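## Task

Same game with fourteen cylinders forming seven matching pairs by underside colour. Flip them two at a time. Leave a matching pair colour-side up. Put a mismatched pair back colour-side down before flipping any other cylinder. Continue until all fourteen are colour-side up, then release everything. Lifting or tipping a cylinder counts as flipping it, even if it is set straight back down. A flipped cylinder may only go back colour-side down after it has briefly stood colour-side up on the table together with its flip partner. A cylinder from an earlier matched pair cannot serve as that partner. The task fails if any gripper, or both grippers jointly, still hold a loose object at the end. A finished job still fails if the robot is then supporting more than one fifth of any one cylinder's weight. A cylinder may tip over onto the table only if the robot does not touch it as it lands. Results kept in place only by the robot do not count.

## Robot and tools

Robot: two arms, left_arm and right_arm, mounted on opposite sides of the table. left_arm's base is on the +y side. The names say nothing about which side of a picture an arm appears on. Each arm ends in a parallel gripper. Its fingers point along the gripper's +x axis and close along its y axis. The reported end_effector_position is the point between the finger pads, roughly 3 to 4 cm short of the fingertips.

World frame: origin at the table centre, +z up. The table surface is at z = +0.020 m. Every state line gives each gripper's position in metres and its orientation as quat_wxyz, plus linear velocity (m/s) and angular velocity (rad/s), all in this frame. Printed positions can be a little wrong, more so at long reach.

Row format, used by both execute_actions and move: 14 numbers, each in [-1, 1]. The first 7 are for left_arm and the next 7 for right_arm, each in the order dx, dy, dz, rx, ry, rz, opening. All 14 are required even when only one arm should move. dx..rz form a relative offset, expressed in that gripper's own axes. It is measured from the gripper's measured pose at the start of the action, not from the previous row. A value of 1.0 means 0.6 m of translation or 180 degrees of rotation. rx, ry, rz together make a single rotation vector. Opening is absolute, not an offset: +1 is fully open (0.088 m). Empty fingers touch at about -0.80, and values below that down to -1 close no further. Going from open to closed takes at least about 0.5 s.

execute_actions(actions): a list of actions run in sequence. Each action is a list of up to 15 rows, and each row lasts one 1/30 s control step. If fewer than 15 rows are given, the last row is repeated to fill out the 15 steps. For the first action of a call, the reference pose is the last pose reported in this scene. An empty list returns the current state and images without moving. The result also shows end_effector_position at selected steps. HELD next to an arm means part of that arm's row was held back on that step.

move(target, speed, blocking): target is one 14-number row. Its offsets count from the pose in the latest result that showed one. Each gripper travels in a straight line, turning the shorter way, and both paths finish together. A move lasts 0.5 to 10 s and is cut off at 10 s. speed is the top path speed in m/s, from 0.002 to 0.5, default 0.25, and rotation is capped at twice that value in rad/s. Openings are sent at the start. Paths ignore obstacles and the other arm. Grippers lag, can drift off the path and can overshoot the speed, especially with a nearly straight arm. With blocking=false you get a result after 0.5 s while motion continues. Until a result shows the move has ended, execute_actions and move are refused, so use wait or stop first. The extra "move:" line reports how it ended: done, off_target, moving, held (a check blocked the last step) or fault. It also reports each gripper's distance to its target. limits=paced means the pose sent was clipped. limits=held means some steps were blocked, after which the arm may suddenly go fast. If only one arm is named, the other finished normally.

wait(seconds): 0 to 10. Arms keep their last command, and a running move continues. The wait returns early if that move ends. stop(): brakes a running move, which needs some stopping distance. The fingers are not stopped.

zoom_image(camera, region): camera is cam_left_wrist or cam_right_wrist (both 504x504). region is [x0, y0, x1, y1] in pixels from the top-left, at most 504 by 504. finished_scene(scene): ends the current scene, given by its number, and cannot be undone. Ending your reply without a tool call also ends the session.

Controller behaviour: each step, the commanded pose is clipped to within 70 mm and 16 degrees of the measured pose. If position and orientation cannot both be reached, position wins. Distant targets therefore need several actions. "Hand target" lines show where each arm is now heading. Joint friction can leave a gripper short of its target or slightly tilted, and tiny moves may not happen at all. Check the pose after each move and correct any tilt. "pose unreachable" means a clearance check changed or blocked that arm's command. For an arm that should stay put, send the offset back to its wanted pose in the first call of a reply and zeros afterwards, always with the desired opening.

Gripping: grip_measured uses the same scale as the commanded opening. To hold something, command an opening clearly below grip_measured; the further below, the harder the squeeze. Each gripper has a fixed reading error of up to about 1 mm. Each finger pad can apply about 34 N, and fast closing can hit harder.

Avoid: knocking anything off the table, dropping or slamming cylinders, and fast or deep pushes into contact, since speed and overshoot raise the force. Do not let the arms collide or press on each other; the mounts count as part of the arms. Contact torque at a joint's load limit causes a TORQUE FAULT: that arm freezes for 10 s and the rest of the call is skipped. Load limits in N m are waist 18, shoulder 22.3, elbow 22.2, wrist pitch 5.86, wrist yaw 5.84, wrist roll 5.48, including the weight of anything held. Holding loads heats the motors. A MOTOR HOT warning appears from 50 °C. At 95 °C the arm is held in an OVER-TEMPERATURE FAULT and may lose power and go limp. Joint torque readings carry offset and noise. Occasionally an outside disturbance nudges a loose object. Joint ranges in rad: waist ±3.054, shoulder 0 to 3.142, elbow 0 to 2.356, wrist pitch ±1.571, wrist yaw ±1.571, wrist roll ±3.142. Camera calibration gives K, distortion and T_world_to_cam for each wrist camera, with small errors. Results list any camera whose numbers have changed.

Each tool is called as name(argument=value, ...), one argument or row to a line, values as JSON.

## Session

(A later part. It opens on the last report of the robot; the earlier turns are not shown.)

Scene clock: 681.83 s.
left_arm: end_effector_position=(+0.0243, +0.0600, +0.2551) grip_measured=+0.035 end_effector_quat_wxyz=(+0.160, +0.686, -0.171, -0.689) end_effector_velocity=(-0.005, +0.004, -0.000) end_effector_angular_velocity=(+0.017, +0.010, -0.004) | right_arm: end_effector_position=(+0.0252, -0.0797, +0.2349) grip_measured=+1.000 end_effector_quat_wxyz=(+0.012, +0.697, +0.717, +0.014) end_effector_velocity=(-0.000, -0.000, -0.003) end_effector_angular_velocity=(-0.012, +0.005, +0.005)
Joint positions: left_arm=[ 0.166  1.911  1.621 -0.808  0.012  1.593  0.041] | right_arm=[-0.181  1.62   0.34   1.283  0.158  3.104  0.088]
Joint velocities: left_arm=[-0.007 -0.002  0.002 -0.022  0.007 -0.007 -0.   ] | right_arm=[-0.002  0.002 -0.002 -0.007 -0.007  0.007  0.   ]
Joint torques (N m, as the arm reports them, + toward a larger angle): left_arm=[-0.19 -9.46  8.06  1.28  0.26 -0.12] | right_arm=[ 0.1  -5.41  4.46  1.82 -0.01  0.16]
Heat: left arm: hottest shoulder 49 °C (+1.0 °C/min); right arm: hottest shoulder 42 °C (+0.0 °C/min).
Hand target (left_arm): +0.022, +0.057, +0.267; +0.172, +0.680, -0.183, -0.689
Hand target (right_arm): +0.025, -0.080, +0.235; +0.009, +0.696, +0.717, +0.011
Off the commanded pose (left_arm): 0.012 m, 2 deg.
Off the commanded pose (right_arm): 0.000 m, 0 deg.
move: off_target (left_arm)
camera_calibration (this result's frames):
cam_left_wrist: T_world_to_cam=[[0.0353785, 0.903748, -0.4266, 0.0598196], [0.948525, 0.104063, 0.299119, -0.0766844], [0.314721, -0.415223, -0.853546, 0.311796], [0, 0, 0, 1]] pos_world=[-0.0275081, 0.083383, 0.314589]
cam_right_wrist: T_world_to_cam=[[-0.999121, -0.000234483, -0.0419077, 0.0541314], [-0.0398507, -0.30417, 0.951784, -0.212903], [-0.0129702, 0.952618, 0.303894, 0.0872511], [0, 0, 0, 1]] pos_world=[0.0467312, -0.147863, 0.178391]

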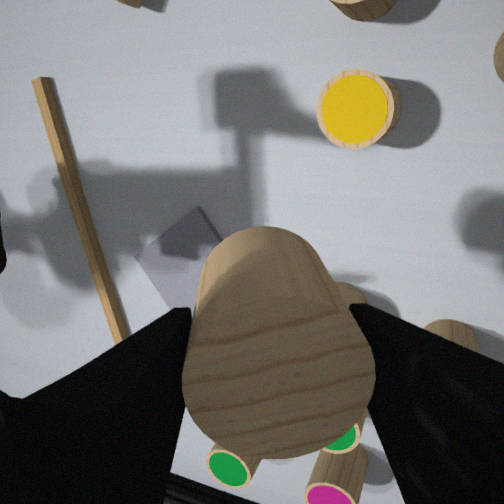

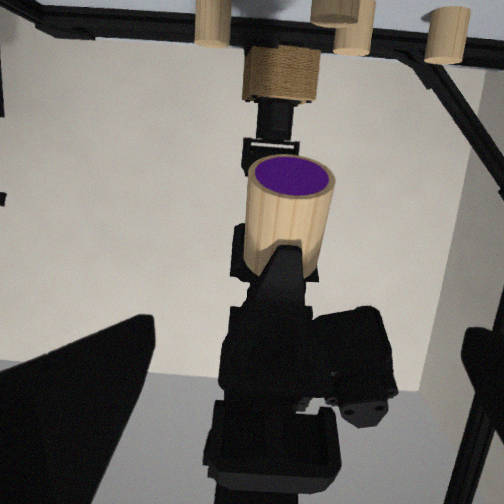

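move(
  target=[0,0,0,0,0,0,-0.4, 0.192,0.01,0.031,0.01,-0.003,0,1],
  speed=0.15,
)

move(
  target=[0,0,0,0,0,0,-0.4, 0,0,0,0,0,0,-0.4],
)

move(
  target=[0,0,0,0,0,0,0.45, 0,0,0,0,0,0,-0.4],
)

move(
  target=[-0.115,0,0,0,0,0,0.45, 0,0,0,0,0,0,-0.4],
)

move(
  target=[0,0,0,0,0,0,0.6, 0,0,0,-0.99,0,0,-0.4],
  speed=0.5,
)

Scene clock: 687.17 s.
left_arm: end_effector_position=(+0.0243, +0.0599, +0.2553) grip_measured=+0.033 end_effector_quat_wxyz=(+0.161, +0.686, -0.171, -0.689) end_effector_velocity=(-0.002, +0.006, -0.004) end_effector_angular_velocity=(+0.027, +0.010, +0.001) | right_arm: end_effector_position=(+0.0281, +0.0327, +0.2207) grip_measured=+1.000 end_effector_quat_wxyz=(+0.004, +0.697, +0.717, +0.004) end_effector_velocity=(-0.000, +0.002, -0.002) end_effector_angular_velocity=(-0.007, -0.008, -0.005)
Joint positions: left_arm=[ 0.166  1.911  1.621 -0.807  0.012  1.593  0.041] | right_arm=[-0.251  1.996  0.785  1.211  0.089  3.13   0.088]
Joint velocities: left_arm=[-0.002 -0.002 -0.007 -0.022  0.007 -0.007 -0.   ] | right_arm=[ 0.002  0.007  0.007 -0.007  0.007 -0.007  0.   ]
Joint torques (N m, as the arm reports them, + toward a larger angle): left_arm=[ 0.04 -7.91  6.77  0.98  0.05 -0.02] | right_arm=[-0.19 -7.27  6.07  1.66 -0.11  0.15]
Heat: left arm: hottest shoulder 50 °C (+2.0 °C/min); right arm: hottest shoulder 42 °C (-1.0 °C/min). Fold the left arm in close to its base before you think long.
Hand target (left_arm): +0.024, +0.060, +0.255; +0.160, +0.686, -0.171, -0.689
Hand target (right_arm): +0.029, +0.036, +0.217; +0.004, +0.697, +0.717, -0.000
Off the commanded pose (left_arm): 0.000 m, 0 deg.
Off the commanded pose (right_arm): 0.005 m, 1 deg.
MOTOR HOT: a motor of the left arm reached 50 °C. Now the hottest motor of the left arm, joint 2 (shoulder), reports 50 °C. The temperature limit of the motors' drives, at which the controller stops that arm, is 95 °C. To cool a motor, set the load down, stop pushing, or move to a pose that needs little force.
move: done
camera_calibration (this result's frames):
cam_left_wrist: T_world_to_cam=[[0.0353816, 0.903422, -0.427289, 0.0601551], [0.948522, 0.104291, 0.299046, -0.0767354], [0.314727, -0.415874, -0.853226, 0.311904], [0, 0, 0, 1]] pos_world=[-0.027508, 0.0833704, 0.314776]
cam_right_wrist: T_world_to_cam=[[-0.999859, 0.000789383, -0.0167776, 0.0508468], [-0.0162341, -0.301659, 0.953278, -0.166197], [-0.00430862, 0.953416, 0.301629, -0.0152128], [0, 0, 0, 1]] pos_world=[0.048076, -0.0356709, 0.163874]

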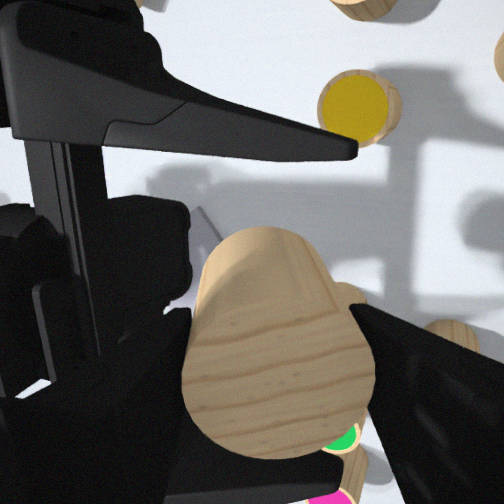

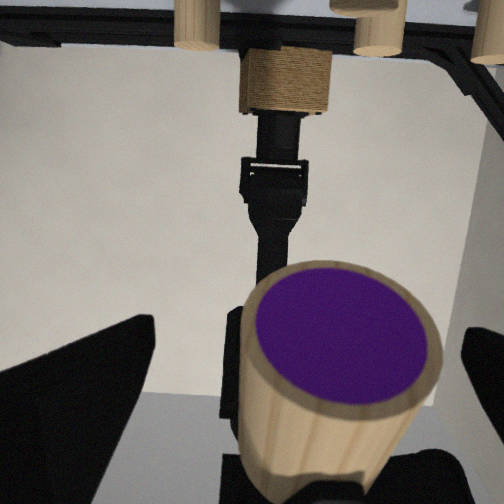

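Scene clock: 687.67 s.
left_arm: end_effector_position=(+0.0250, +0.0600, +0.2552) grip_measured=+0.033 end_effector_quat_wxyz=(+0.160, +0.686, -0.171, -0.688) end_effector_velocity=(+0.002, +0.001, +0.001) end_effector_angular_velocity=(+0.003, -0.003, +0.012) | right_arm: end_effector_position=(+0.0272, +0.0326, +0.2207) grip_measured=+0.016 end_effector_quat_wxyz=(+0.003, +0.696, +0.718, +0.004) end_effector_velocity=(+0.002, -0.000, -0.004) end_effector_angular_velocity=(-0.011, -0.023, -0.010)
Joint positions: left_arm=[ 0.168  1.911  1.621 -0.808  0.011  1.595  0.041] | right_arm=[-0.249  1.996  0.785  1.211  0.088  3.131  0.04 ]
Joint velocities: left_arm=[ 0.002 -0.002  0.002 -0.007 -0.007 -0.007 -0.001] | right_arm=[-0.002  0.002 -0.002 -0.007  0.007 -0.022 -0.   ]
Joint torques (N m, as the arm reports them, + toward a larger angle): left_arm=[-0.1  -7.85  6.78  0.98  0.11 -0.06] | right_arm=[-0.07 -8.63  4.71  1.83  0.06 -0.06]
Heat: left arm: hottest shoulder 50 °C (+2.0 °C/min); right arm: hottest shoulder 42 °C (-1.0 °C/min). Fold the left arm in close to its base before you think long.
Hand target (left_arm): +0.024, +0.060, +0.255; +0.161, +0.686, -0.171, -0.689
Hand target (right_arm): +0.028, +0.033, +0.221; +0.004, +0.697, +0.717, +0.005
Off the commanded pose (left_arm): 0.001 m, 0 deg.
Off the commanded pose (right_arm): 0.001 m, 0 deg.
MOTOR HOT: still on. Now the hottest motor of the left arm, joint 2 (shoulder), reports 50 °C; a drive's own limit is 95 °C.
move: done
camera_calibration (this result's frames):
cam_left_wrist: T_world_to_cam=[[0.0362144, 0.903583, -0.42688, 0.0599079], [0.94796, 0.104148, 0.300872, -0.0778367], [0.316322, -0.415561, -0.852789, 0.311513], [0, 0, 0, 1]] pos_world=[-0.026922, 0.0834277, 0.314648]
cam_right_wrist: T_world_to_cam=[[-0.999875, -0.00226345, -0.0156353, 0.0498504], [-0.0142242, -0.301673, 0.953305, -0.166289], [-0.0068745, 0.953409, 0.301603, -0.0150839], [0, 0, 0, 1]] pos_world=[0.0473751, -0.0356711, 0.163853]

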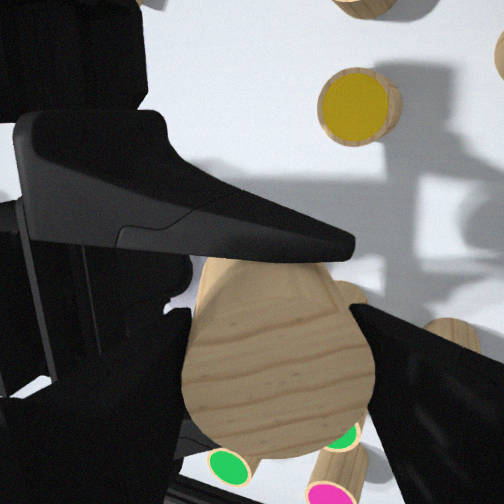

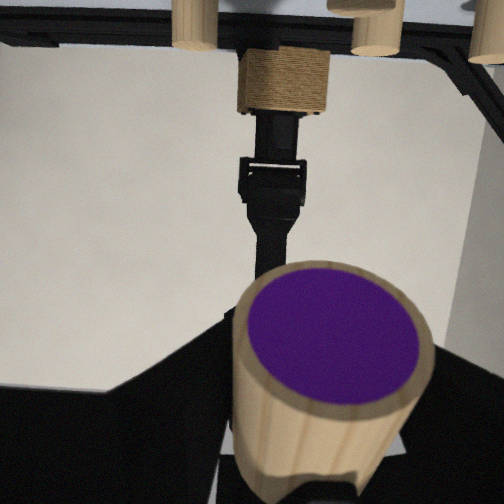

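Scene clock: 688.33 s.
left_arm: end_effector_position=(+0.0250, +0.0599, +0.2553) grip_measured=+0.448 end_effector_quat_wxyz=(+0.160, +0.686, -0.171, -0.688) end_effector_velocity=(-0.000, +0.001, +0.001) end_effector_angular_velocity=(+0.003, -0.003, +0.007) | right_arm: end_effector_position=(+0.0272, +0.0326, +0.2207) grip_measured=+0.016 end_effector_quat_wxyz=(+0.003, +0.696, +0.718, +0.004) end_effector_velocity=(+0.000, -0.001, -0.001) end_effector_angular_velocity=(-0.007, -0.008, +0.005)
Joint positions: left_arm=[ 0.168  1.911  1.621 -0.807  0.011  1.595  0.061] | right_arm=[-0.249  1.996  0.785  1.211  0.088  3.131  0.04 ]
Joint velocities: left_arm=[-0.002 -0.002  0.002 -0.007 -0.007 -0.007  0.001] | right_arm=[-0.002 -0.002 -0.002 -0.007 -0.007 -0.007 -0.   ]
Joint torques (N m, as the arm reports them, + toward a larger angle): left_arm=[-0.05 -7.9   6.79  0.98  0.06 -0.03] | right_arm=[ 0.11 -8.66  4.75  1.84  0.01 -0.01]
Heat: left arm: hottest shoulder 50 °C (+2.0 °C/min); right arm: hottest shoulder 42 °C (-1.0 °C/min). Fold the left arm in close to its base before you think long.
Hand target (left_arm): +0.025, +0.060, +0.255; +0.160, +0.686, -0.171, -0.688
Hand target (right_arm): +0.027, +0.033, +0.221; +0.003, +0.696, +0.718, +0.004
Off the commanded pose (left_arm): 0.000 m, 0 deg.
Off the commanded pose (right_arm): 0.000 m, 0 deg.
MOTOR HOT: still on. Now the hottest motor of the left arm, joint 2 (shoulder), reports 50 °C; a drive's own limit is 95 °C.
move: done
camera_calibration (this result's frames):
cam_left_wrist: T_world_to_cam=[[0.0362162, 0.90342, -0.427225, 0.0600887], [0.947959, 0.104263, 0.300837, -0.0778388], [0.316325, -0.415887, -0.852629, 0.311493], [0, 0, 0, 1]] pos_world=[-0.0269214, 0.0833763, 0.314676]
cam_right_wrist: T_world_to_cam=[[-0.999875, -0.00226345, -0.0156353, 0.0498504], [-0.0142242, -0.301673, 0.953305, -0.166289], [-0.0068745, 0.953409, 0.301603, -0.0150839], [0, 0, 0, 1]] pos_world=[0.0473751, -0.0356711, 0.163853]

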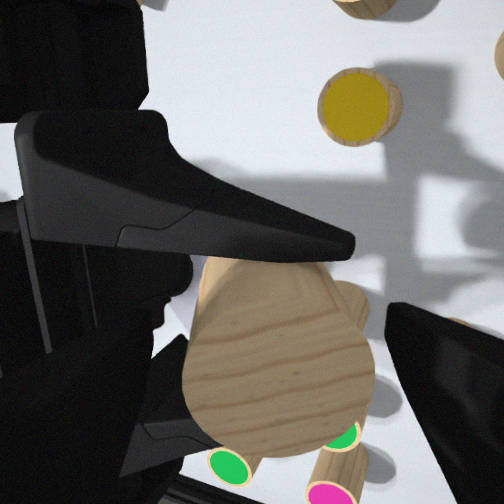

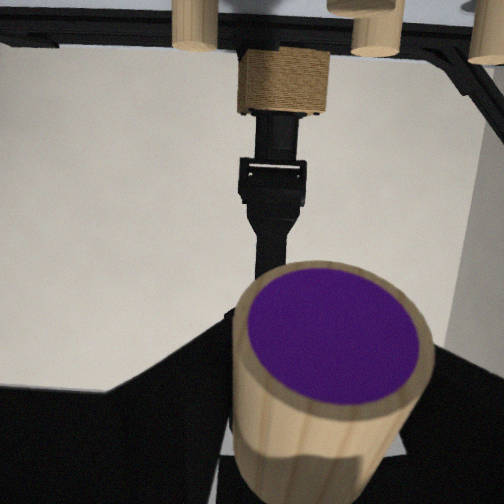

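Scene clock: 689.20 s.
left_arm: end_effector_position=(+0.0247, +0.0914, +0.3113) grip_measured=+0.450 end_effector_quat_wxyz=(+0.156, +0.687, -0.168, -0.689) end_effector_velocity=(+0.000, +0.003, +0.001) end_effector_angular_velocity=(+0.012, -0.010, -0.006) | right_arm: end_effector_position=(+0.0272, +0.0326, +0.2204) grip_measured=+0.016 end_effector_quat_wxyz=(+0.004, +0.696, +0.718, +0.004) end_effector_velocity=(+0.000, -0.001, -0.001) end_effector_angular_velocity=(-0.007, -0.023, +0.005)
Joint positions: left_arm=[ 0.168  1.805  1.712 -1.015  0.011  1.595  0.061] | right_arm=[-0.249  1.996  0.785  1.21   0.088  3.131  0.04 ]
Joint velocities: left_arm=[-0.002 -0.002  0.007 -0.022 -0.007  0.007 -0.   ] | right_arm=[-0.002 -0.002 -0.002 -0.007 -0.007 -0.022 -0.   ]
Joint torques (N m, as the arm reports them, + toward a larger angle): left_arm=[-0.04 -7.69  7.62  0.74  0.05 -0.04] | right_arm=[ 0.07 -8.63  4.72  1.93  0.02 -0.03]
Heat: left arm: hottest shoulder 50 °C (+2.0 °C/min); right arm: hottest shoulder 42 °C (-1.0 °C/min). Fold the left arm in close to its base before you think long.
Hand target (left_arm): +0.025, +0.091, +0.317; +0.161, +0.686, -0.171, -0.688
Hand target (right_arm): +0.027, +0.033, +0.221; +0.003, +0.696, +0.718, +0.004
Off the commanded pose (left_arm): 0.005 m, 1 deg.
Off the commanded pose (right_arm): 0.000 m, 0 deg.
MOTOR HOT: still on. Now the hottest motor of the left arm, joint 2 (shoulder), reports 50 °C; a drive's own limit is 95 °C.
move: done
camera_calibration (this result's frames):
cam_left_wrist: T_world_to_cam=[[0.0369251, 0.908382, -0.416508, 0.0518507], [0.947963, 0.100053, 0.302251, -0.0977197], [0.316232, -0.405995, -0.857418, 0.373058], [0, 0, 0, 1]] pos_world=[-0.027253, 0.114137, 0.370999]
cam_right_wrist: T_world_to_cam=[[-0.999872, -0.00228727, -0.0158127, 0.049885], [-0.0143967, -0.300228, 0.953759, -0.166115], [-0.00692894, 0.953865, 0.300157, -0.0146784], [0, 0, 0, 1]] pos_world=[0.0473854, -0.0357572, 0.163628]

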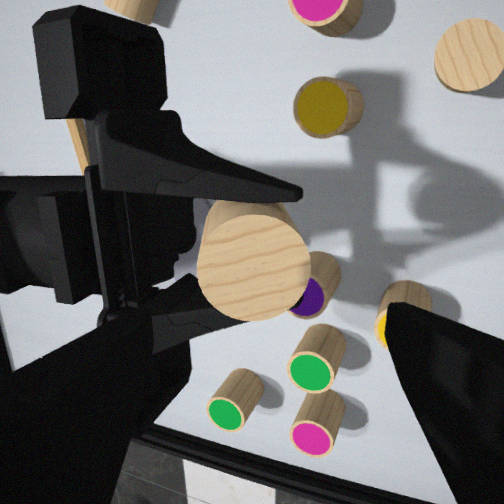

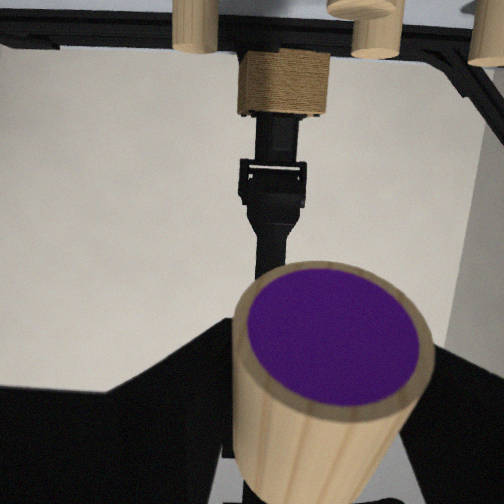

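Scene clock: 692.90 s.
left_arm: end_effector_position=(+0.0247, +0.0913, +0.3115) grip_measured=+0.600 end_effector_quat_wxyz=(+0.156, +0.687, -0.168, -0.689) end_effector_velocity=(+0.002, +0.004, -0.000) end_effector_angular_velocity=(+0.017, -0.010, -0.001) | right_arm: end_effector_position=(+0.0275, +0.0326, +0.2204) grip_measured=+0.016 end_effector_quat_wxyz=(+0.696, +0.010, +0.011, +0.718) end_effector_velocity=(-0.004, -0.001, +0.002) end_effector_angular_velocity=(+0.007, +0.008, +0.034)
Joint positions: left_arm=[ 0.168  1.805  1.712 -1.015  0.011  1.595  0.068] | right_arm=[-0.25   1.996  0.785  1.21   0.088  0.029  0.04 ]
Joint velocities: left_arm=[ 0.002 -0.002  0.002 -0.022 -0.007  0.007 -0.   ] | right_arm=[-0.002 -0.002 -0.002  0.007 -0.037  0.007 -0.   ]
Joint torques (N m, as the arm reports them, + toward a larger angle): left_arm=[-0.06 -7.22  6.77  0.96  0.07 -0.01] | right_arm=[ 0.02 -8.64  4.76  1.85 -0.02 -0.18]
Heat: left arm: hottest shoulder 50 °C (+2.0 °C/min); right arm: hottest shoulder 42 °C (-1.0 °C/min). Fold the left arm in close to its base before you think long.
Hand target (left_arm): +0.025, +0.091, +0.312; +0.156, +0.687, -0.168, -0.689
Hand target (right_arm): +0.027, +0.033, +0.220; +0.696, +0.007, +0.008, +0.718
Off the commanded pose (left_arm): 0.000 m, 0 deg.
Off the commanded pose (right_arm): 0.000 m, 0 deg.
MOTOR HOT: still on. Now the hottest motor of the left arm, joint 2 (shoulder), reports 50 °C; a drive's own limit is 95 °C.
move: done
camera_calibration (this result's frames):
cam_left_wrist: T_world_to_cam=[[0.0369268, 0.908223, -0.416855, 0.052083], [0.947962, 0.100168, 0.302217, -0.097754], [0.316236, -0.406322, -0.857261, 0.373128], [0, 0, 0, 1]] pos_world=[-0.0272526, 0.114099, 0.371122]
cam_right_wrist: T_world_to_cam=[[0.997944, 0.059575, -0.0236446, -0.00506528], [-0.00460221, -0.301342, -0.953505, 0.254015], [-0.0639301, 0.951653, -0.300448, 0.119315], [0, 0, 0, 1]] pos_world=[0.0138517, -0.0366994, 0.277933]

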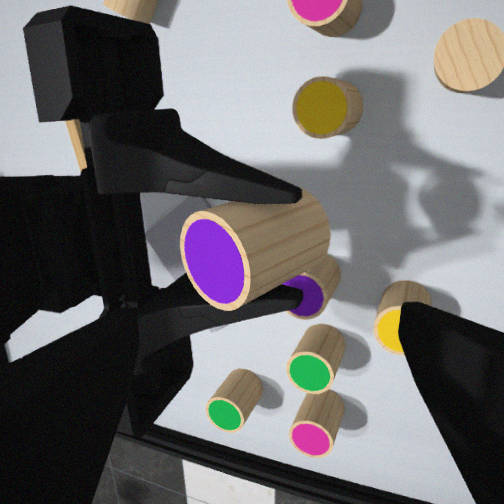

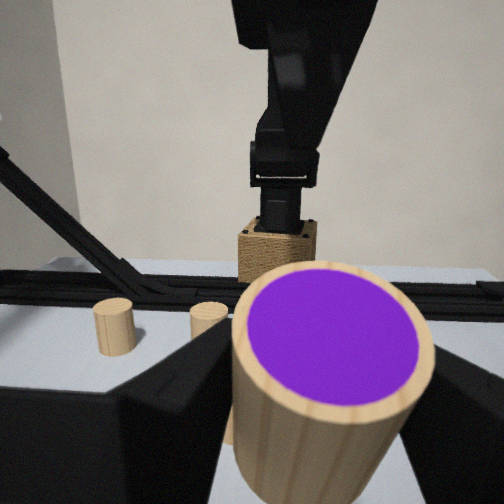

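move(
  target=[0.051,-0.47,-0.12,0,0,-0.15,0.6, 0.007,-0.031,-0.208,-0.01,0.152,0,-0.4],
  speed=0.4,
)

move(
  target=[0,0,0,0,0,0,0.6, 0.026,0,-0.05,0,0,0,-0.4],
  speed=0.06,
)

move(
  target=[0,0,0,0,0,0,0.6, 0,0,0,0,0,0,0.37],
)

move(
  target=[0,0,0,0,0,0,0.6, -0.13,0,0,0,0,0,0.37],
  speed=0.15,
)

Scene clock: 697.90 s.
left_arm: end_effector_position=(+0.1005, +0.3280, +0.1592) grip_measured=+0.600 end_effector_quat_wxyz=(-0.008, +0.706, -0.001, -0.708) end_effector_velocity=(+0.002, +0.003, -0.002) end_effector_angular_velocity=(+0.005, -0.006, -0.000) | right_arm: end_effector_position=(+0.0427, +0.0349, +0.0982) grip_measured=+0.015 end_effector_quat_wxyz=(+0.676, -0.168, +0.164, +0.698) end_effector_velocity=(+0.000, -0.001, -0.002) end_effector_angular_velocity=(-0.017, -0.004, +0.007)
Joint positions: left_arm=[ 0.546  1.404  0.773 -0.951 -0.002  1.972  0.068] | right_arm=[-0.298  2.136  0.889  0.773  0.035  0.019  0.04 ]
Joint velocities: left_arm=[ 0.007 -0.002 -0.012  0.007 -0.007  0.007 -0.   ] | right_arm=[-0.002 -0.002  0.002 -0.022 -0.007 -0.007 -0.   ]
Joint torques (N m, as the arm reports them, + toward a larger angle): left_arm=[ 0.21 -4.5   5.01  0.4  -0.14  0.11] | right_arm=[-0.19 -8.06  5.83  1.64 -0.1  -0.21]
Heat: left arm: hottest shoulder 49 °C (+1.0 °C/min); right arm: hottest shoulder 43 °C (-1.0 °C/min). Fold the left arm in close to its base before you think long.
Hand target (left_arm): +0.102, +0.330, +0.159; -0.008, +0.709, -0.002, -0.705
Hand target (right_arm): +0.043, +0.037, +0.095; +0.675, -0.171, +0.163, +0.698
Off the commanded pose (left_arm): 0.001 m, 0 deg.
Off the commanded pose (right_arm): 0.004 m, 0 deg.
MOTOR HOT: still on. Now the hottest motor of the left arm, joint 2 (shoulder), reports 49 °C; a drive's own limit is 95 °C.
move: done
camera_calibration (this result's frames):
cam_left_wrist: T_world_to_cam=[[0.0341807, 0.998496, 0.0428667, -0.331728], [0.946802, -0.0460847, 0.3185, -0.101837], [0.319996, 0.0296998, -0.946953, 0.185721], [0, 0, 0, 1]] pos_world=[0.048328, 0.32102, 0.222524]
cam_right_wrist: T_world_to_cam=[[0.998202, 0.0591143, -0.00994292, -0.0246408], [0.0344873, -0.701998, -0.711343, 0.126785], [-0.0490305, 0.709721, -0.702774, 0.128745], [0, 0, 0, 1]] pos_world=[0.0265364, -0.00091365, 0.180422]

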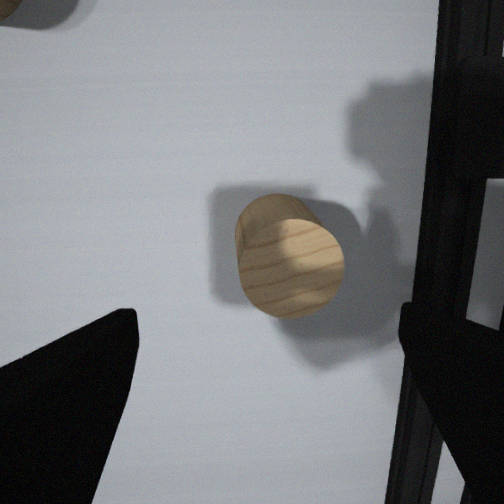

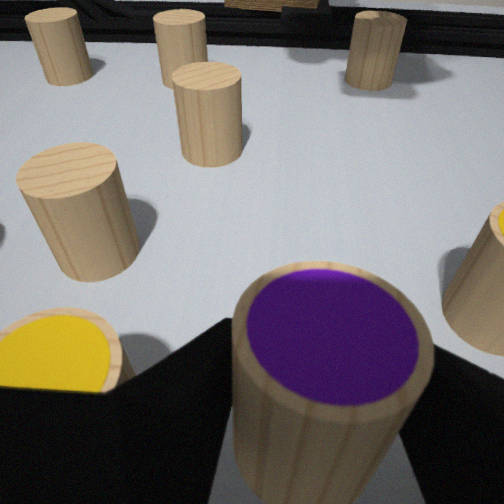

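Scene clock: 698.73 s.
left_arm: end_effector_position=(+0.1005, +0.3280, +0.1593) grip_measured=+0.600 end_effector_quat_wxyz=(-0.008, +0.706, -0.001, -0.708) end_effector_velocity=(+0.001, -0.002, +0.001) end_effector_angular_velocity=(-0.009, -0.011, +0.005) | right_arm: end_effector_position=(+0.0427, +0.0356, +0.0719) grip_measured=+0.015 end_effector_quat_wxyz=(+0.677, -0.164, +0.160, +0.699) end_effector_velocity=(+0.000, -0.003, -0.008) end_effector_angular_velocity=(-0.022, -0.005, +0.007)
Joint positions: left_arm=[ 0.546  1.403  0.773 -0.951 -0.002  1.972  0.068] | right_arm=[-0.298  2.241  0.889  0.889  0.035  0.019  0.04 ]
Joint velocities: left_arm=[-0.002 -0.002  0.002  0.007 -0.007 -0.007 -0.   ] | right_arm=[-0.002  0.012 -0.002 -0.007 -0.007 -0.007 -0.   ]
Joint torques (N m, as the arm reports them, + toward a larger angle): left_arm=[ 0.04 -3.45  5.47  0.18  0.03  0.01] | right_arm=[ 0.05 -7.76  4.37  1.75 -0.01 -0.02]
Heat: left arm: hottest shoulder 49 °C (+1.0 °C/min); right arm: hottest shoulder 43 °C (-1.0 °C/min). Fold the left arm in close to its base before you think long.
Hand target (left_arm): +0.101, +0.328, +0.159; -0.008, +0.706, -0.001, -0.708
Hand target (right_arm): +0.043, +0.035, +0.064; +0.676, -0.168, +0.164, +0.698
Off the commanded pose (left_arm): 0.000 m, 0 deg.
Off the commanded pose (right_arm): 0.008 m, 1 deg.
MOTOR HOT: still on. Now the hottest motor of the left arm, joint 2 (shoulder), reports 49 °C; a drive's own limit is 95 °C.
move: done
camera_calibration (this result's frames):
cam_left_wrist: T_world_to_cam=[[0.0341745, 0.998511, 0.0425192, -0.331661], [0.946756, -0.0459722, 0.318653, -0.101924], [0.320133, 0.0293655, -0.946917, 0.185877], [0, 0, 0, 1]] pos_world=[0.0483266, 0.321023, 0.22259]
cam_right_wrist: T_world_to_cam=[[0.998193, 0.0592401, -0.0100885, -0.0248875], [0.0338501, -0.69301, -0.720133, 0.108924], [-0.0496522, 0.71849, -0.693763, 0.108781], [0, 0, 0, 1]] pos_world=[0.0265566, -0.00119792, 0.153657]

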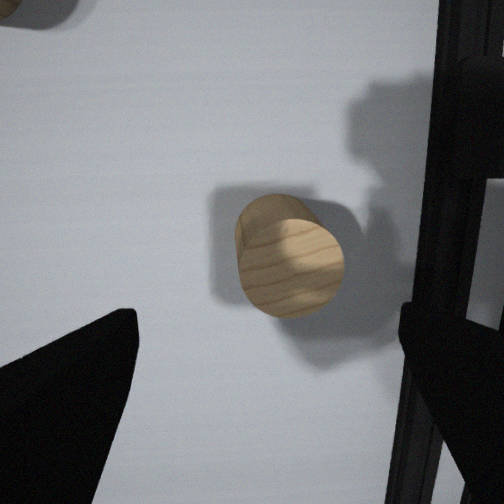

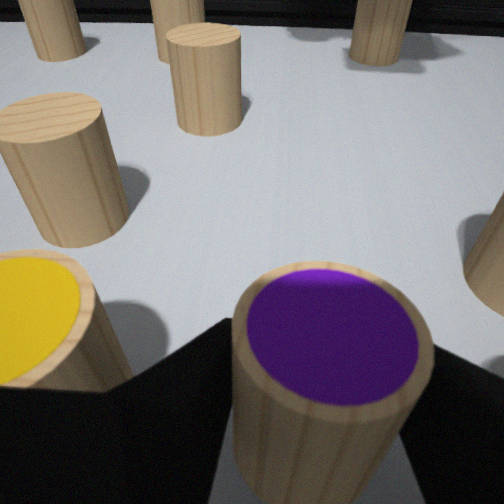

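Scene clock: 699.40 s.
left_arm: end_effector_position=(+0.1005, +0.3280, +0.1593) grip_measured=+0.600 end_effector_quat_wxyz=(-0.008, +0.706, -0.001, -0.708) end_effector_velocity=(-0.005, +0.005, -0.001) end_effector_angular_velocity=(+0.022, +0.017, +0.000) | right_arm: end_effector_position=(+0.0427, +0.0357, +0.0720) grip_measured=+0.369 end_effector_quat_wxyz=(+0.677, -0.164, +0.160, +0.699) end_effector_velocity=(+0.000, -0.004, -0.005) end_effector_angular_velocity=(-0.027, -0.005, +0.007)
Joint positions: left_arm=[ 0.546  1.403  0.773 -0.951 -0.002  1.972  0.068] | right_arm=[-0.298  2.241  0.889  0.89   0.035  0.019  0.057]
Joint velocities: left_arm=[-0.007 -0.002 -0.007 -0.022  0.007 -0.007  0.   ] | right_arm=[-0.002 -0.002 -0.007 -0.022 -0.007 -0.007  0.001]
Joint torques (N m, as the arm reports them, + toward a larger angle): left_arm=[-0.12 -3.48  5.64  0.19  0.03  0.02] | right_arm=[ 0.06 -9.54  3.9   1.75  0.02 -0.01]
Heat: left arm: hottest shoulder 49 °C (+1.0 °C/min); right arm: hottest shoulder 43 °C (-1.0 °C/min). Fold the left arm in close to its base before you think long.
Hand target (left_arm): +0.101, +0.328, +0.159; -0.008, +0.706, -0.001, -0.708
Hand target (right_arm): +0.043, +0.036, +0.072; +0.678, -0.164, +0.160, +0.699
Off the commanded pose (left_arm): 0.000 m, 0 deg.
Off the commanded pose (right_arm): 0.000 m, 0 deg.
MOTOR HOT: still on. Now the hottest motor of the left arm, joint 2 (shoulder), reports 49 °C; a drive's own limit is 95 °C.
move: done
camera_calibration (this result's frames):
cam_left_wrist: T_world_to_cam=[[0.0341745, 0.998511, 0.0425192, -0.331661], [0.946756, -0.0459722, 0.318653, -0.101924], [0.320133, 0.0293655, -0.946917, 0.185877], [0, 0, 0, 1]] pos_world=[0.0483266, 0.321023, 0.22259]
cam_right_wrist: T_world_to_cam=[[0.998193, 0.0592439, -0.0100929, -0.0248861], [0.0338307, -0.692736, -0.720397, 0.109014], [-0.0496709, 0.718754, -0.693488, 0.108777], [0, 0, 0, 1]] pos_world=[0.0265562, -0.00119206, 0.153718]

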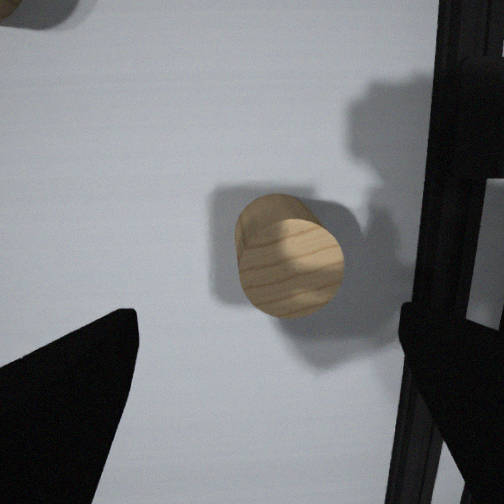

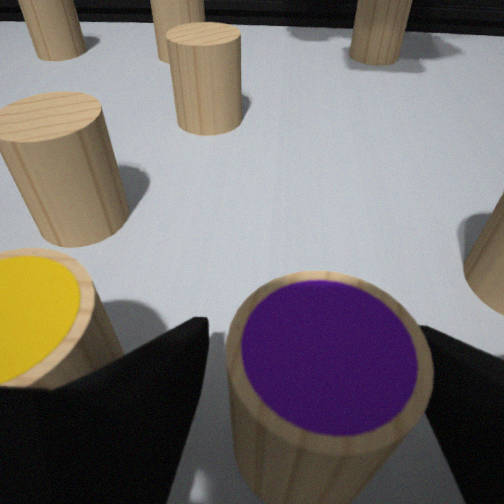

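Scene clock: 700.40 s.
left_arm: end_effector_position=(+0.1005, +0.3280, +0.1592) grip_measured=+0.600 end_effector_quat_wxyz=(-0.008, +0.706, -0.001, -0.708) end_effector_velocity=(-0.000, +0.002, -0.000) end_effector_angular_velocity=(+0.010, -0.004, +0.019) | right_arm: end_effector_position=(+0.0453, -0.0310, +0.1061) grip_measured=+0.370 end_effector_quat_wxyz=(+0.677, -0.163, +0.158, +0.700) end_effector_velocity=(-0.002, -0.000, +0.006) end_effector_angular_velocity=(+0.017, -0.002, +0.012)
Joint positions: left_arm=[ 0.546  1.404  0.773 -0.951 -0.002  1.972  0.068] | right_arm=[-0.291  1.97   0.594  0.917  0.039  0.019  0.057]
Joint velocities: left_arm=[-0.002 -0.002 -0.002 -0.007 -0.007 -0.022 -0.   ] | right_arm=[ 0.002 -0.017 -0.007  0.007 -0.007 -0.007 -0.   ]
Joint torques (N m, as the arm reports them, + toward a larger angle): left_arm=[ 0.01 -3.48  5.58  0.19  0.06  0.  ] | right_arm=[ 0.29 -8.69  2.42  1.61  0.12  0.11]
Heat: left arm: hottest shoulder 49 °C (+1.0 °C/min); right arm: hottest shoulder 43 °C (-1.0 °C/min). Fold the left arm in close to its base before you think long.
Hand target (left_arm): +0.101, +0.328, +0.159; -0.008, +0.706, -0.001, -0.708
Hand target (right_arm): +0.045, -0.034, +0.107; +0.677, -0.164, +0.160, +0.699
Off the commanded pose (left_arm): 0.000 m, 0 deg.
Off the commanded pose (right_arm): 0.003 m, 0 deg.
MOTOR HOT: still on. Now the hottest motor of the left arm, joint 2 (shoulder), reports 49 °C; a drive's own limit is 95 °C.
move: done
camera_calibration (this result's frames):
cam_left_wrist: T_world_to_cam=[[0.0341807, 0.998496, 0.0428667, -0.331728], [0.946802, -0.0460847, 0.3185, -0.101837], [0.319996, 0.0296998, -0.946953, 0.185721], [0, 0, 0, 1]] pos_world=[0.048328, 0.32102, 0.222524]
cam_right_wrist: T_world_to_cam=[[0.998065, 0.0616488, -0.00809608, -0.0233751], [0.0367996, -0.690623, -0.722279, 0.0875303], [-0.0501189, 0.720583, -0.691555, 0.18036], [0, 0, 0, 1]] pos_world=[0.0291482, -0.0680727, 0.187761]

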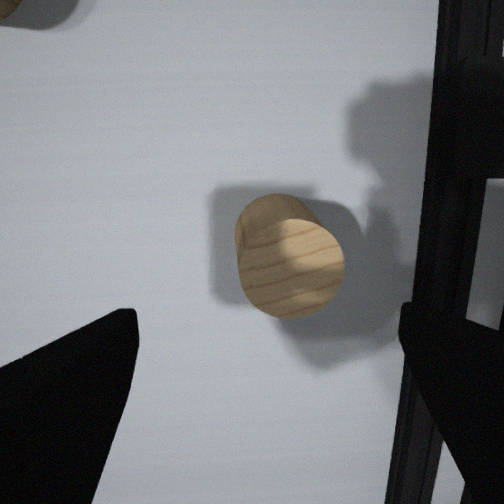

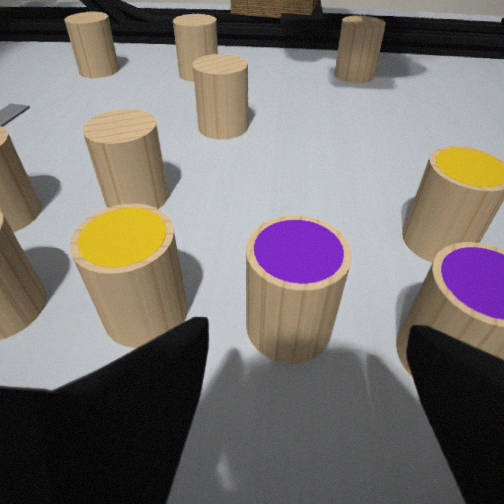

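move(
  target=[0,-0.023,-0.006,0,0,0,0.5, -0.17,0.04,0.151,0,-0.146,0,1],
  speed=0.3,
)

move(
  target=[0.124,0,0,0,0,0,0.5, 0,0,0,0.99,0,0,1],
  speed=0.5,
)

Scene clock: 704.33 s.
left_arm: end_effector_position=(+0.1047, +0.3396, +0.1595) grip_measured=+0.500 end_effector_quat_wxyz=(-0.007, +0.706, -0.001, -0.708) end_effector_velocity=(+0.001, -0.001, -0.000) end_effector_angular_velocity=(-0.004, -0.010, +0.005) | right_arm: end_effector_position=(+0.0225, -0.0800, +0.2327) grip_measured=+1.000 end_effector_quat_wxyz=(+0.694, +0.003, +0.003, +0.720) end_effector_velocity=(-0.002, -0.001, +0.005) end_effector_angular_velocity=(+0.018, -0.019, +0.010)
Joint positions: left_arm=[ 0.587  1.365  0.743 -0.959 -0.002  2.012  0.064] | right_arm=[-0.174  1.631  0.338  1.294  0.157  0.009  0.088]
Joint velocities: left_arm=[-0.002 -0.002 -0.002  0.007 -0.007 -0.007 -0.   ] | right_arm=[ 0.002 -0.012 -0.002  0.007 -0.007 -0.022  0.   ]
Joint torques (N m, as the arm reports them, + toward a larger angle): left_arm=[ 0.27 -4.03  4.98 -0.05  0.05  0.1 ] | right_arm=[ 0.4  -6.45  2.9   1.97  0.12 -0.18]
Heat: left arm: hottest shoulder 48 °C (+0.0 °C/min); right arm: hottest shoulder 43 °C (+0.0 °C/min). Fold the left arm in close to its base before you think long.
Hand target (left_arm): +0.104, +0.342, +0.159; -0.008, +0.706, -0.001, -0.708
Hand target (right_arm): +0.022, -0.083, +0.232; +0.694, +0.001, +0.001, +0.720
Off the commanded pose (left_arm): 0.002 m, 0 deg.
Off the commanded pose (right_arm): 0.003 m, 1 deg.
MOTOR HOT: still on. Now the hottest motor of the left arm, joint 2 (shoulder), reports 48 °C; a drive's own limit is 95 °C.
move: done
camera_calibration (this result's frames):
cam_left_wrist: T_world_to_cam=[[0.0330271, 0.998597, 0.0413882, -0.34306], [0.946788, -0.0445252, 0.318763, -0.105908], [0.320159, 0.028658, -0.94693, 0.184592], [0, 0, 0, 1]] pos_world=[0.0525043, 0.332573, 0.222754]
cam_right_wrist: T_world_to_cam=[[0.997783, 0.0664566, -0.00357962, 0.00280999], [0.0165059, -0.299209, -0.954045, 0.231659], [-0.0644736, 0.951871, -0.299642, 0.229697], [0, 0, 0, 1]] pos_world=[0.00818189, -0.149514, 0.28985]

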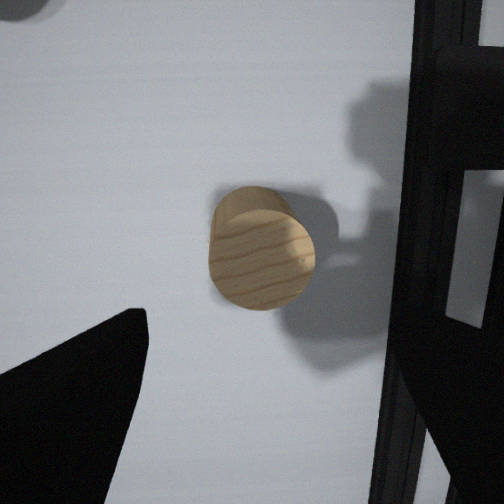

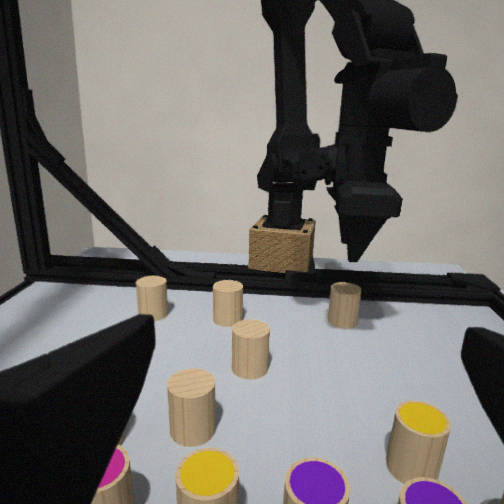

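Scene clock: 708.03 s.
left_arm: end_effector_position=(+0.1052, +0.3385, +0.0874) grip_measured=+0.500 end_effector_quat_wxyz=(-0.005, +0.708, -0.003, -0.707) end_effector_velocity=(-0.001, +0.005, -0.002) end_effector_angular_velocity=(+0.019, +0.000, +0.005) | right_arm: end_effector_position=(+0.0225, -0.0800, +0.2327) grip_measured=+1.000 end_effector_quat_wxyz=(+0.010, +0.694, +0.720, +0.011) end_effector_velocity=(+0.002, -0.000, -0.006) end_effector_angular_velocity=(-0.027, +0.017, +0.000)
Joint positions: left_arm=[ 0.587  1.55   0.562 -0.584 -0.002  2.012  0.063] | right_arm=[-0.174  1.631  0.338  1.294  0.157  3.111  0.088]
Joint velocities: left_arm=[-0.002  0.002 -0.007 -0.007 -0.007 -0.007 -0.   ] | right_arm=[-0.007  0.002 -0.002 -0.022 -0.007  0.022  0.   ]
Joint torques (N m, as the arm reports them, + toward a larger angle): left_arm=[ 0.17 -2.93  4.01  0.39  0.06  0.1 ] | right_arm=[ 0.09 -5.47  4.28  1.83 -0.01  0.18]
Heat: left arm: hottest shoulder 47 °C (-1.0 °C/min); right arm: hottest shoulder 43 °C (+0.0 °C/min).
Hand target (left_arm): +0.105, +0.341, +0.085; -0.007, +0.706, -0.001, -0.708
Hand target (right_arm): +0.022, -0.080, +0.233; +0.008, +0.694, +0.720, +0.008
Off the commanded pose (left_arm): 0.003 m, 0 deg.
Off the commanded pose (right_arm): 0.000 m, 0 deg.
MOTOR HOT: cleared. Now the hottest motor of the left arm, joint 2 (shoulder), reports 47 °C.
move: done
camera_calibration (this result's frames):
cam_left_wrist: T_world_to_cam=[[0.0328954, 0.998884, 0.0338856, -0.338463], [0.945666, -0.0420799, 0.322406, -0.0844606], [0.323472, 0.0214388, -0.945995, 0.118208], [0, 0, 0, 1]] pos_world=[0.0527684, 0.331997, 0.150524]
cam_right_wrist: T_world_to_cam=[[-0.999328, -0.00795028, -0.0357849, 0.0493053], [-0.0317067, -0.302455, 0.952636, -0.211284], [-0.0183971, 0.95313, 0.302, 0.0887319], [0, 0, 0, 1]] pos_world=[0.0442054, -0.148085, 0.176244]

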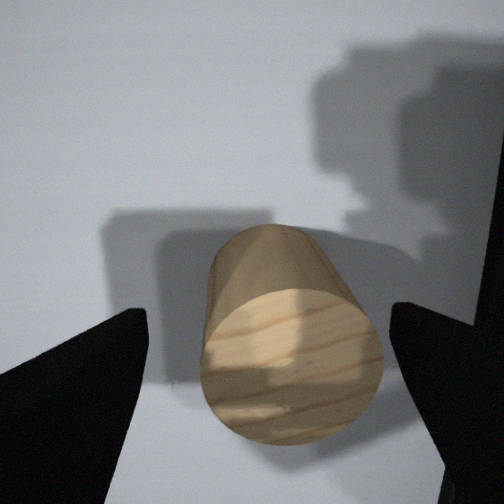

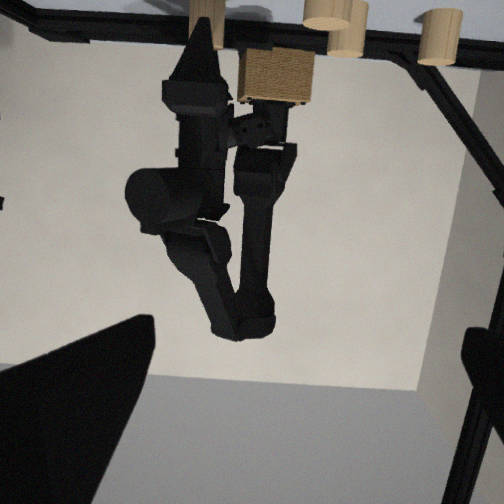

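move(
  target=[0,0,0,0,0,0,-0.4, 0,0,0,0.008,0,0,1],
)

move(
  target=[-0.13,0,0,0,0,0,-0.4, 0,0,0,0,0,0,1],
  speed=0.2,
)

move(
  target=[-0.185,0.472,0.132,0,0,0.165,-0.4, 0,0,0,0,0,0,1],
  speed=0.4,
)

Scene clock: 710.43 s.
left_arm: end_effector_position=(+0.1051, +0.3391, +0.0872) grip_measured=+0.036 end_effector_quat_wxyz=(-0.005, +0.708, -0.002, -0.707) end_effector_velocity=(-0.000, -0.003, +0.001) end_effector_angular_velocity=(-0.014, +0.002, -0.010) | right_arm: end_effector_position=(+0.0225, -0.0800, +0.2327) grip_measured=+1.000 end_effector_quat_wxyz=(+0.004, +0.694, +0.720, +0.005) end_effector_velocity=(-0.002, -0.001, -0.002) end_effector_angular_velocity=(-0.007, -0.009, +0.020)
Joint positions: left_arm=[ 0.588  1.55   0.562 -0.586 -0.003  2.012  0.041] | right_arm=[-0.174  1.631  0.338  1.294  0.157  3.129  0.088]
Joint velocities: left_arm=[-0.002 -0.002  0.002  0.007  0.007  0.007 -0.   ] | right_arm=[-0.002 -0.002 -0.002 -0.007 -0.022 -0.007  0.   ]
Joint torques (N m, as the arm reports them, + toward a larger angle): left_arm=[ 0.02 -3.54  4.55  0.28  0.1  -0.01] | right_arm=[ 0.1  -5.47  4.36  1.84  0.01  0.17]
Heat: left arm: hottest shoulder 46 °C (-1.0 °C/min); right arm: hottest shoulder 43 °C (+1.0 °C/min).
Hand target (left_arm): +0.105, +0.339, +0.087; -0.005, +0.708, -0.003, -0.707
Hand target (right_arm): +0.023, -0.080, +0.233; +0.002, +0.694, +0.720, +0.002
Off the commanded pose (left_arm): 0.001 m, 0 deg.
Off the commanded pose (right_arm): 0.000 m, 0 deg.
move: done
camera_calibration (this result's frames):
cam_left_wrist: T_world_to_cam=[[0.032525, 0.998813, 0.0362727, -0.339163], [0.945766, -0.0424934, 0.322057, -0.0841873], [0.323216, 0.0238306, -0.946025, 0.1173], [0, 0, 0, 1]] pos_world=[0.0527397, 0.332387, 0.150384]
cam_right_wrist: T_world_to_cam=[[-0.999815, -0.00798233, -0.0174886, 0.0450553], [-0.0142647, -0.301809, 0.953262, -0.211771], [-0.0128875, 0.953335, 0.301639, 0.088708], [0, 0, 0, 1]] pos_world=[0.0431694, -0.148123, 0.175903]

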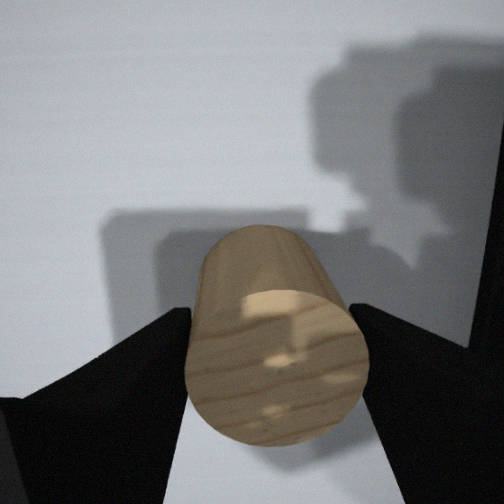

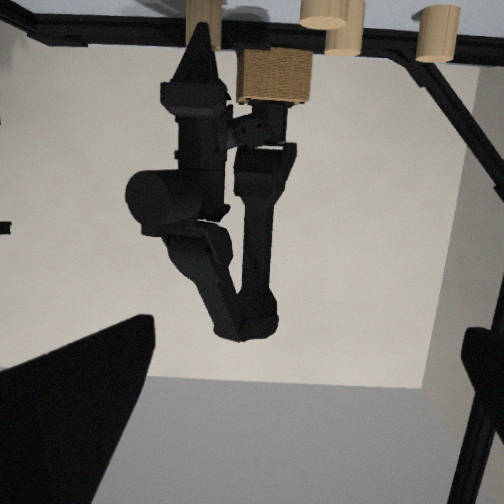

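Scene clock: 711.33 s.
left_arm: end_effector_position=(+0.1040, +0.3411, +0.1607) grip_measured=+0.036 end_effector_quat_wxyz=(-0.011, +0.705, +0.002, -0.709) end_effector_velocity=(-0.002, +0.005, +0.004) end_effector_angular_velocity=(+0.019, +0.000, +0.005) | right_arm: end_effector_position=(+0.0225, -0.0800, +0.2327) grip_measured=+1.000 end_effector_quat_wxyz=(+0.004, +0.694, +0.720, +0.005) end_effector_velocity=(-0.002, -0.000, -0.006) end_effector_angular_velocity=(-0.026, -0.013, +0.020)
Joint positions: left_arm=[ 0.587  1.365  0.748 -0.974 -0.003  2.012  0.041] | right_arm=[-0.174  1.631  0.338  1.294  0.157  3.129  0.088]
Joint velocities: left_arm=[-0.002 -0.012  0.007 -0.037 -0.007 -0.007 -0.001] | right_arm=[-0.002  0.002 -0.002 -0.022 -0.022 -0.007  0.   ]
Joint torques (N m, as the arm reports them, + toward a larger angle): left_arm=[-0.28 -4.13  6.65 -0.05  0.04 -0.09] | right_arm=[ 0.06 -5.49  4.36  1.82  0.02 -0.03]
Heat: left arm: hottest shoulder 46 °C (-1.0 °C/min); right arm: hottest shoulder 42 °C (+0.0 °C/min).
Hand target (left_arm): +0.105, +0.338, +0.165; -0.005, +0.708, -0.003, -0.707
Hand target (right_arm): +0.023, -0.080, +0.233; +0.004, +0.694, +0.720, +0.005
Off the commanded pose (left_arm): 0.005 m, 1 deg.
Off the commanded pose (right_arm): 0.000 m, 0 deg.
move: done
camera_calibration (this result's frames):
cam_left_wrist: T_world_to_cam=[[0.0335771, 0.998155, 0.0505918, -0.346033], [0.947861, -0.0478547, 0.315071, -0.103964], [0.316911, 0.0373748, -0.947719, 0.183384], [0, 0, 0, 1]] pos_world=[0.052046, 0.333565, 0.224059]
cam_right_wrist: T_world_to_cam=[[-0.999815, -0.00798233, -0.0174886, 0.0450553], [-0.0142647, -0.301809, 0.953262, -0.211771], [-0.0128875, 0.953335, 0.301639, 0.088708], [0, 0, 0, 1]] pos_world=[0.0431694, -0.148123, 0.175903]

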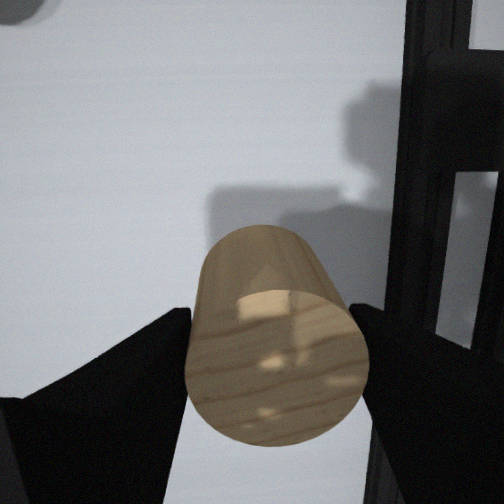

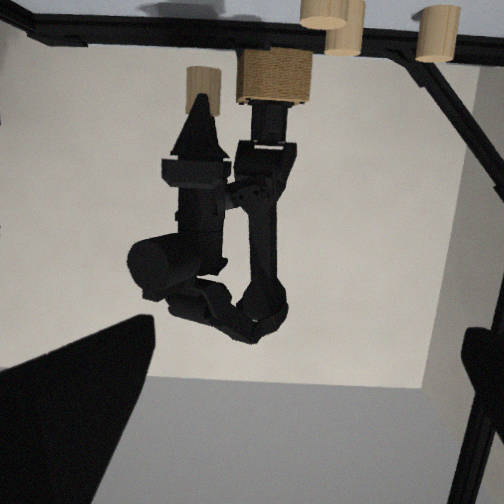

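Scene clock: 712.80 s.
left_arm: end_effector_position=(+0.0214, +0.0595, +0.2645) grip_measured=+0.035 end_effector_quat_wxyz=(+0.168, +0.679, -0.178, -0.692) end_effector_velocity=(-0.002, +0.003, +0.001) end_effector_angular_velocity=(+0.013, +0.017, +0.013) | right_arm: end_effector_position=(+0.0225, -0.0800, +0.2327) grip_measured=+1.000 end_effector_quat_wxyz=(+0.004, +0.694, +0.720, +0.005) end_effector_velocity=(+0.000, -0.001, -0.002) end_effector_angular_velocity=(-0.007, +0.006, -0.005)
Joint positions: left_arm=[ 0.164  1.896  1.629 -0.809  0.025  1.587  0.041] | right_arm=[-0.174  1.631  0.338  1.294  0.157  3.129  0.088]
Joint velocities: left_arm=[-0.002 -0.002  0.007 -0.022  0.007 -0.022 -0.   ] | right_arm=[ 0.002 -0.002 -0.002 -0.007  0.007  0.007  0.   ]
Joint torques (N m, as the arm reports them, + toward a larger angle): left_arm=[-0.26 -7.13  8.08  0.86 -0.14 -0.09] | right_arm=[ 0.08 -5.45  4.34  1.84  0.   -0.03]
Heat: left arm: hottest shoulder 46 °C (-1.0 °C/min); right arm: hottest shoulder 42 °C (+0.0 °C/min).
Hand target (left_arm): +0.021, +0.057, +0.266; +0.170, +0.680, -0.179, -0.690
Hand target (right_arm): +0.023, -0.080, +0.233; +0.004, +0.694, +0.720, +0.005
Off the commanded pose (left_arm): 0.004 m, 1 deg.
Off the commanded pose (right_arm): 0.000 m, 0 deg.
move: done
camera_calibration (this result's frames):
cam_left_wrist: T_world_to_cam=[[0.0318182, 0.89416, -0.446615, 0.07037], [0.952837, 0.107793, 0.283693, -0.0729002], [0.301809, -0.434578, -0.84856, 0.320679], [0, 0, 0, 1]] pos_world=[-0.0295609, 0.0842962, 0.324225]
cam_right_wrist: T_world_to_cam=[[-0.999815, -0.00798233, -0.0174886, 0.0450553], [-0.0142647, -0.301809, 0.953262, -0.211771], [-0.0128875, 0.953335, 0.301639, 0.088708], [0, 0, 0, 1]] pos_world=[0.0431694, -0.148123, 0.175903]

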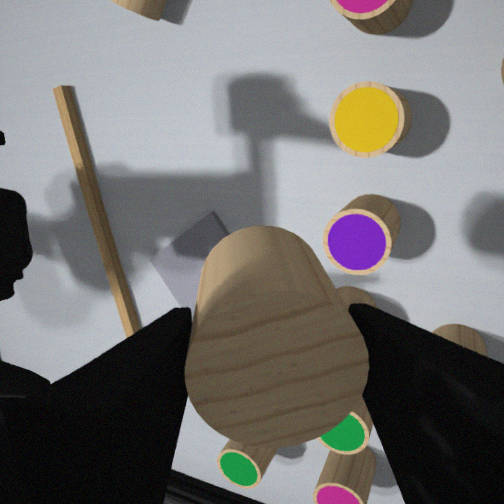

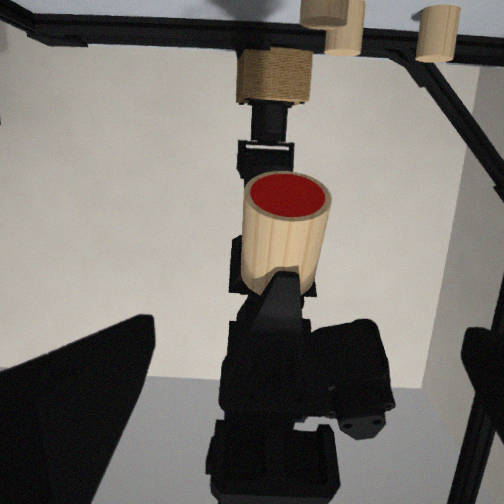

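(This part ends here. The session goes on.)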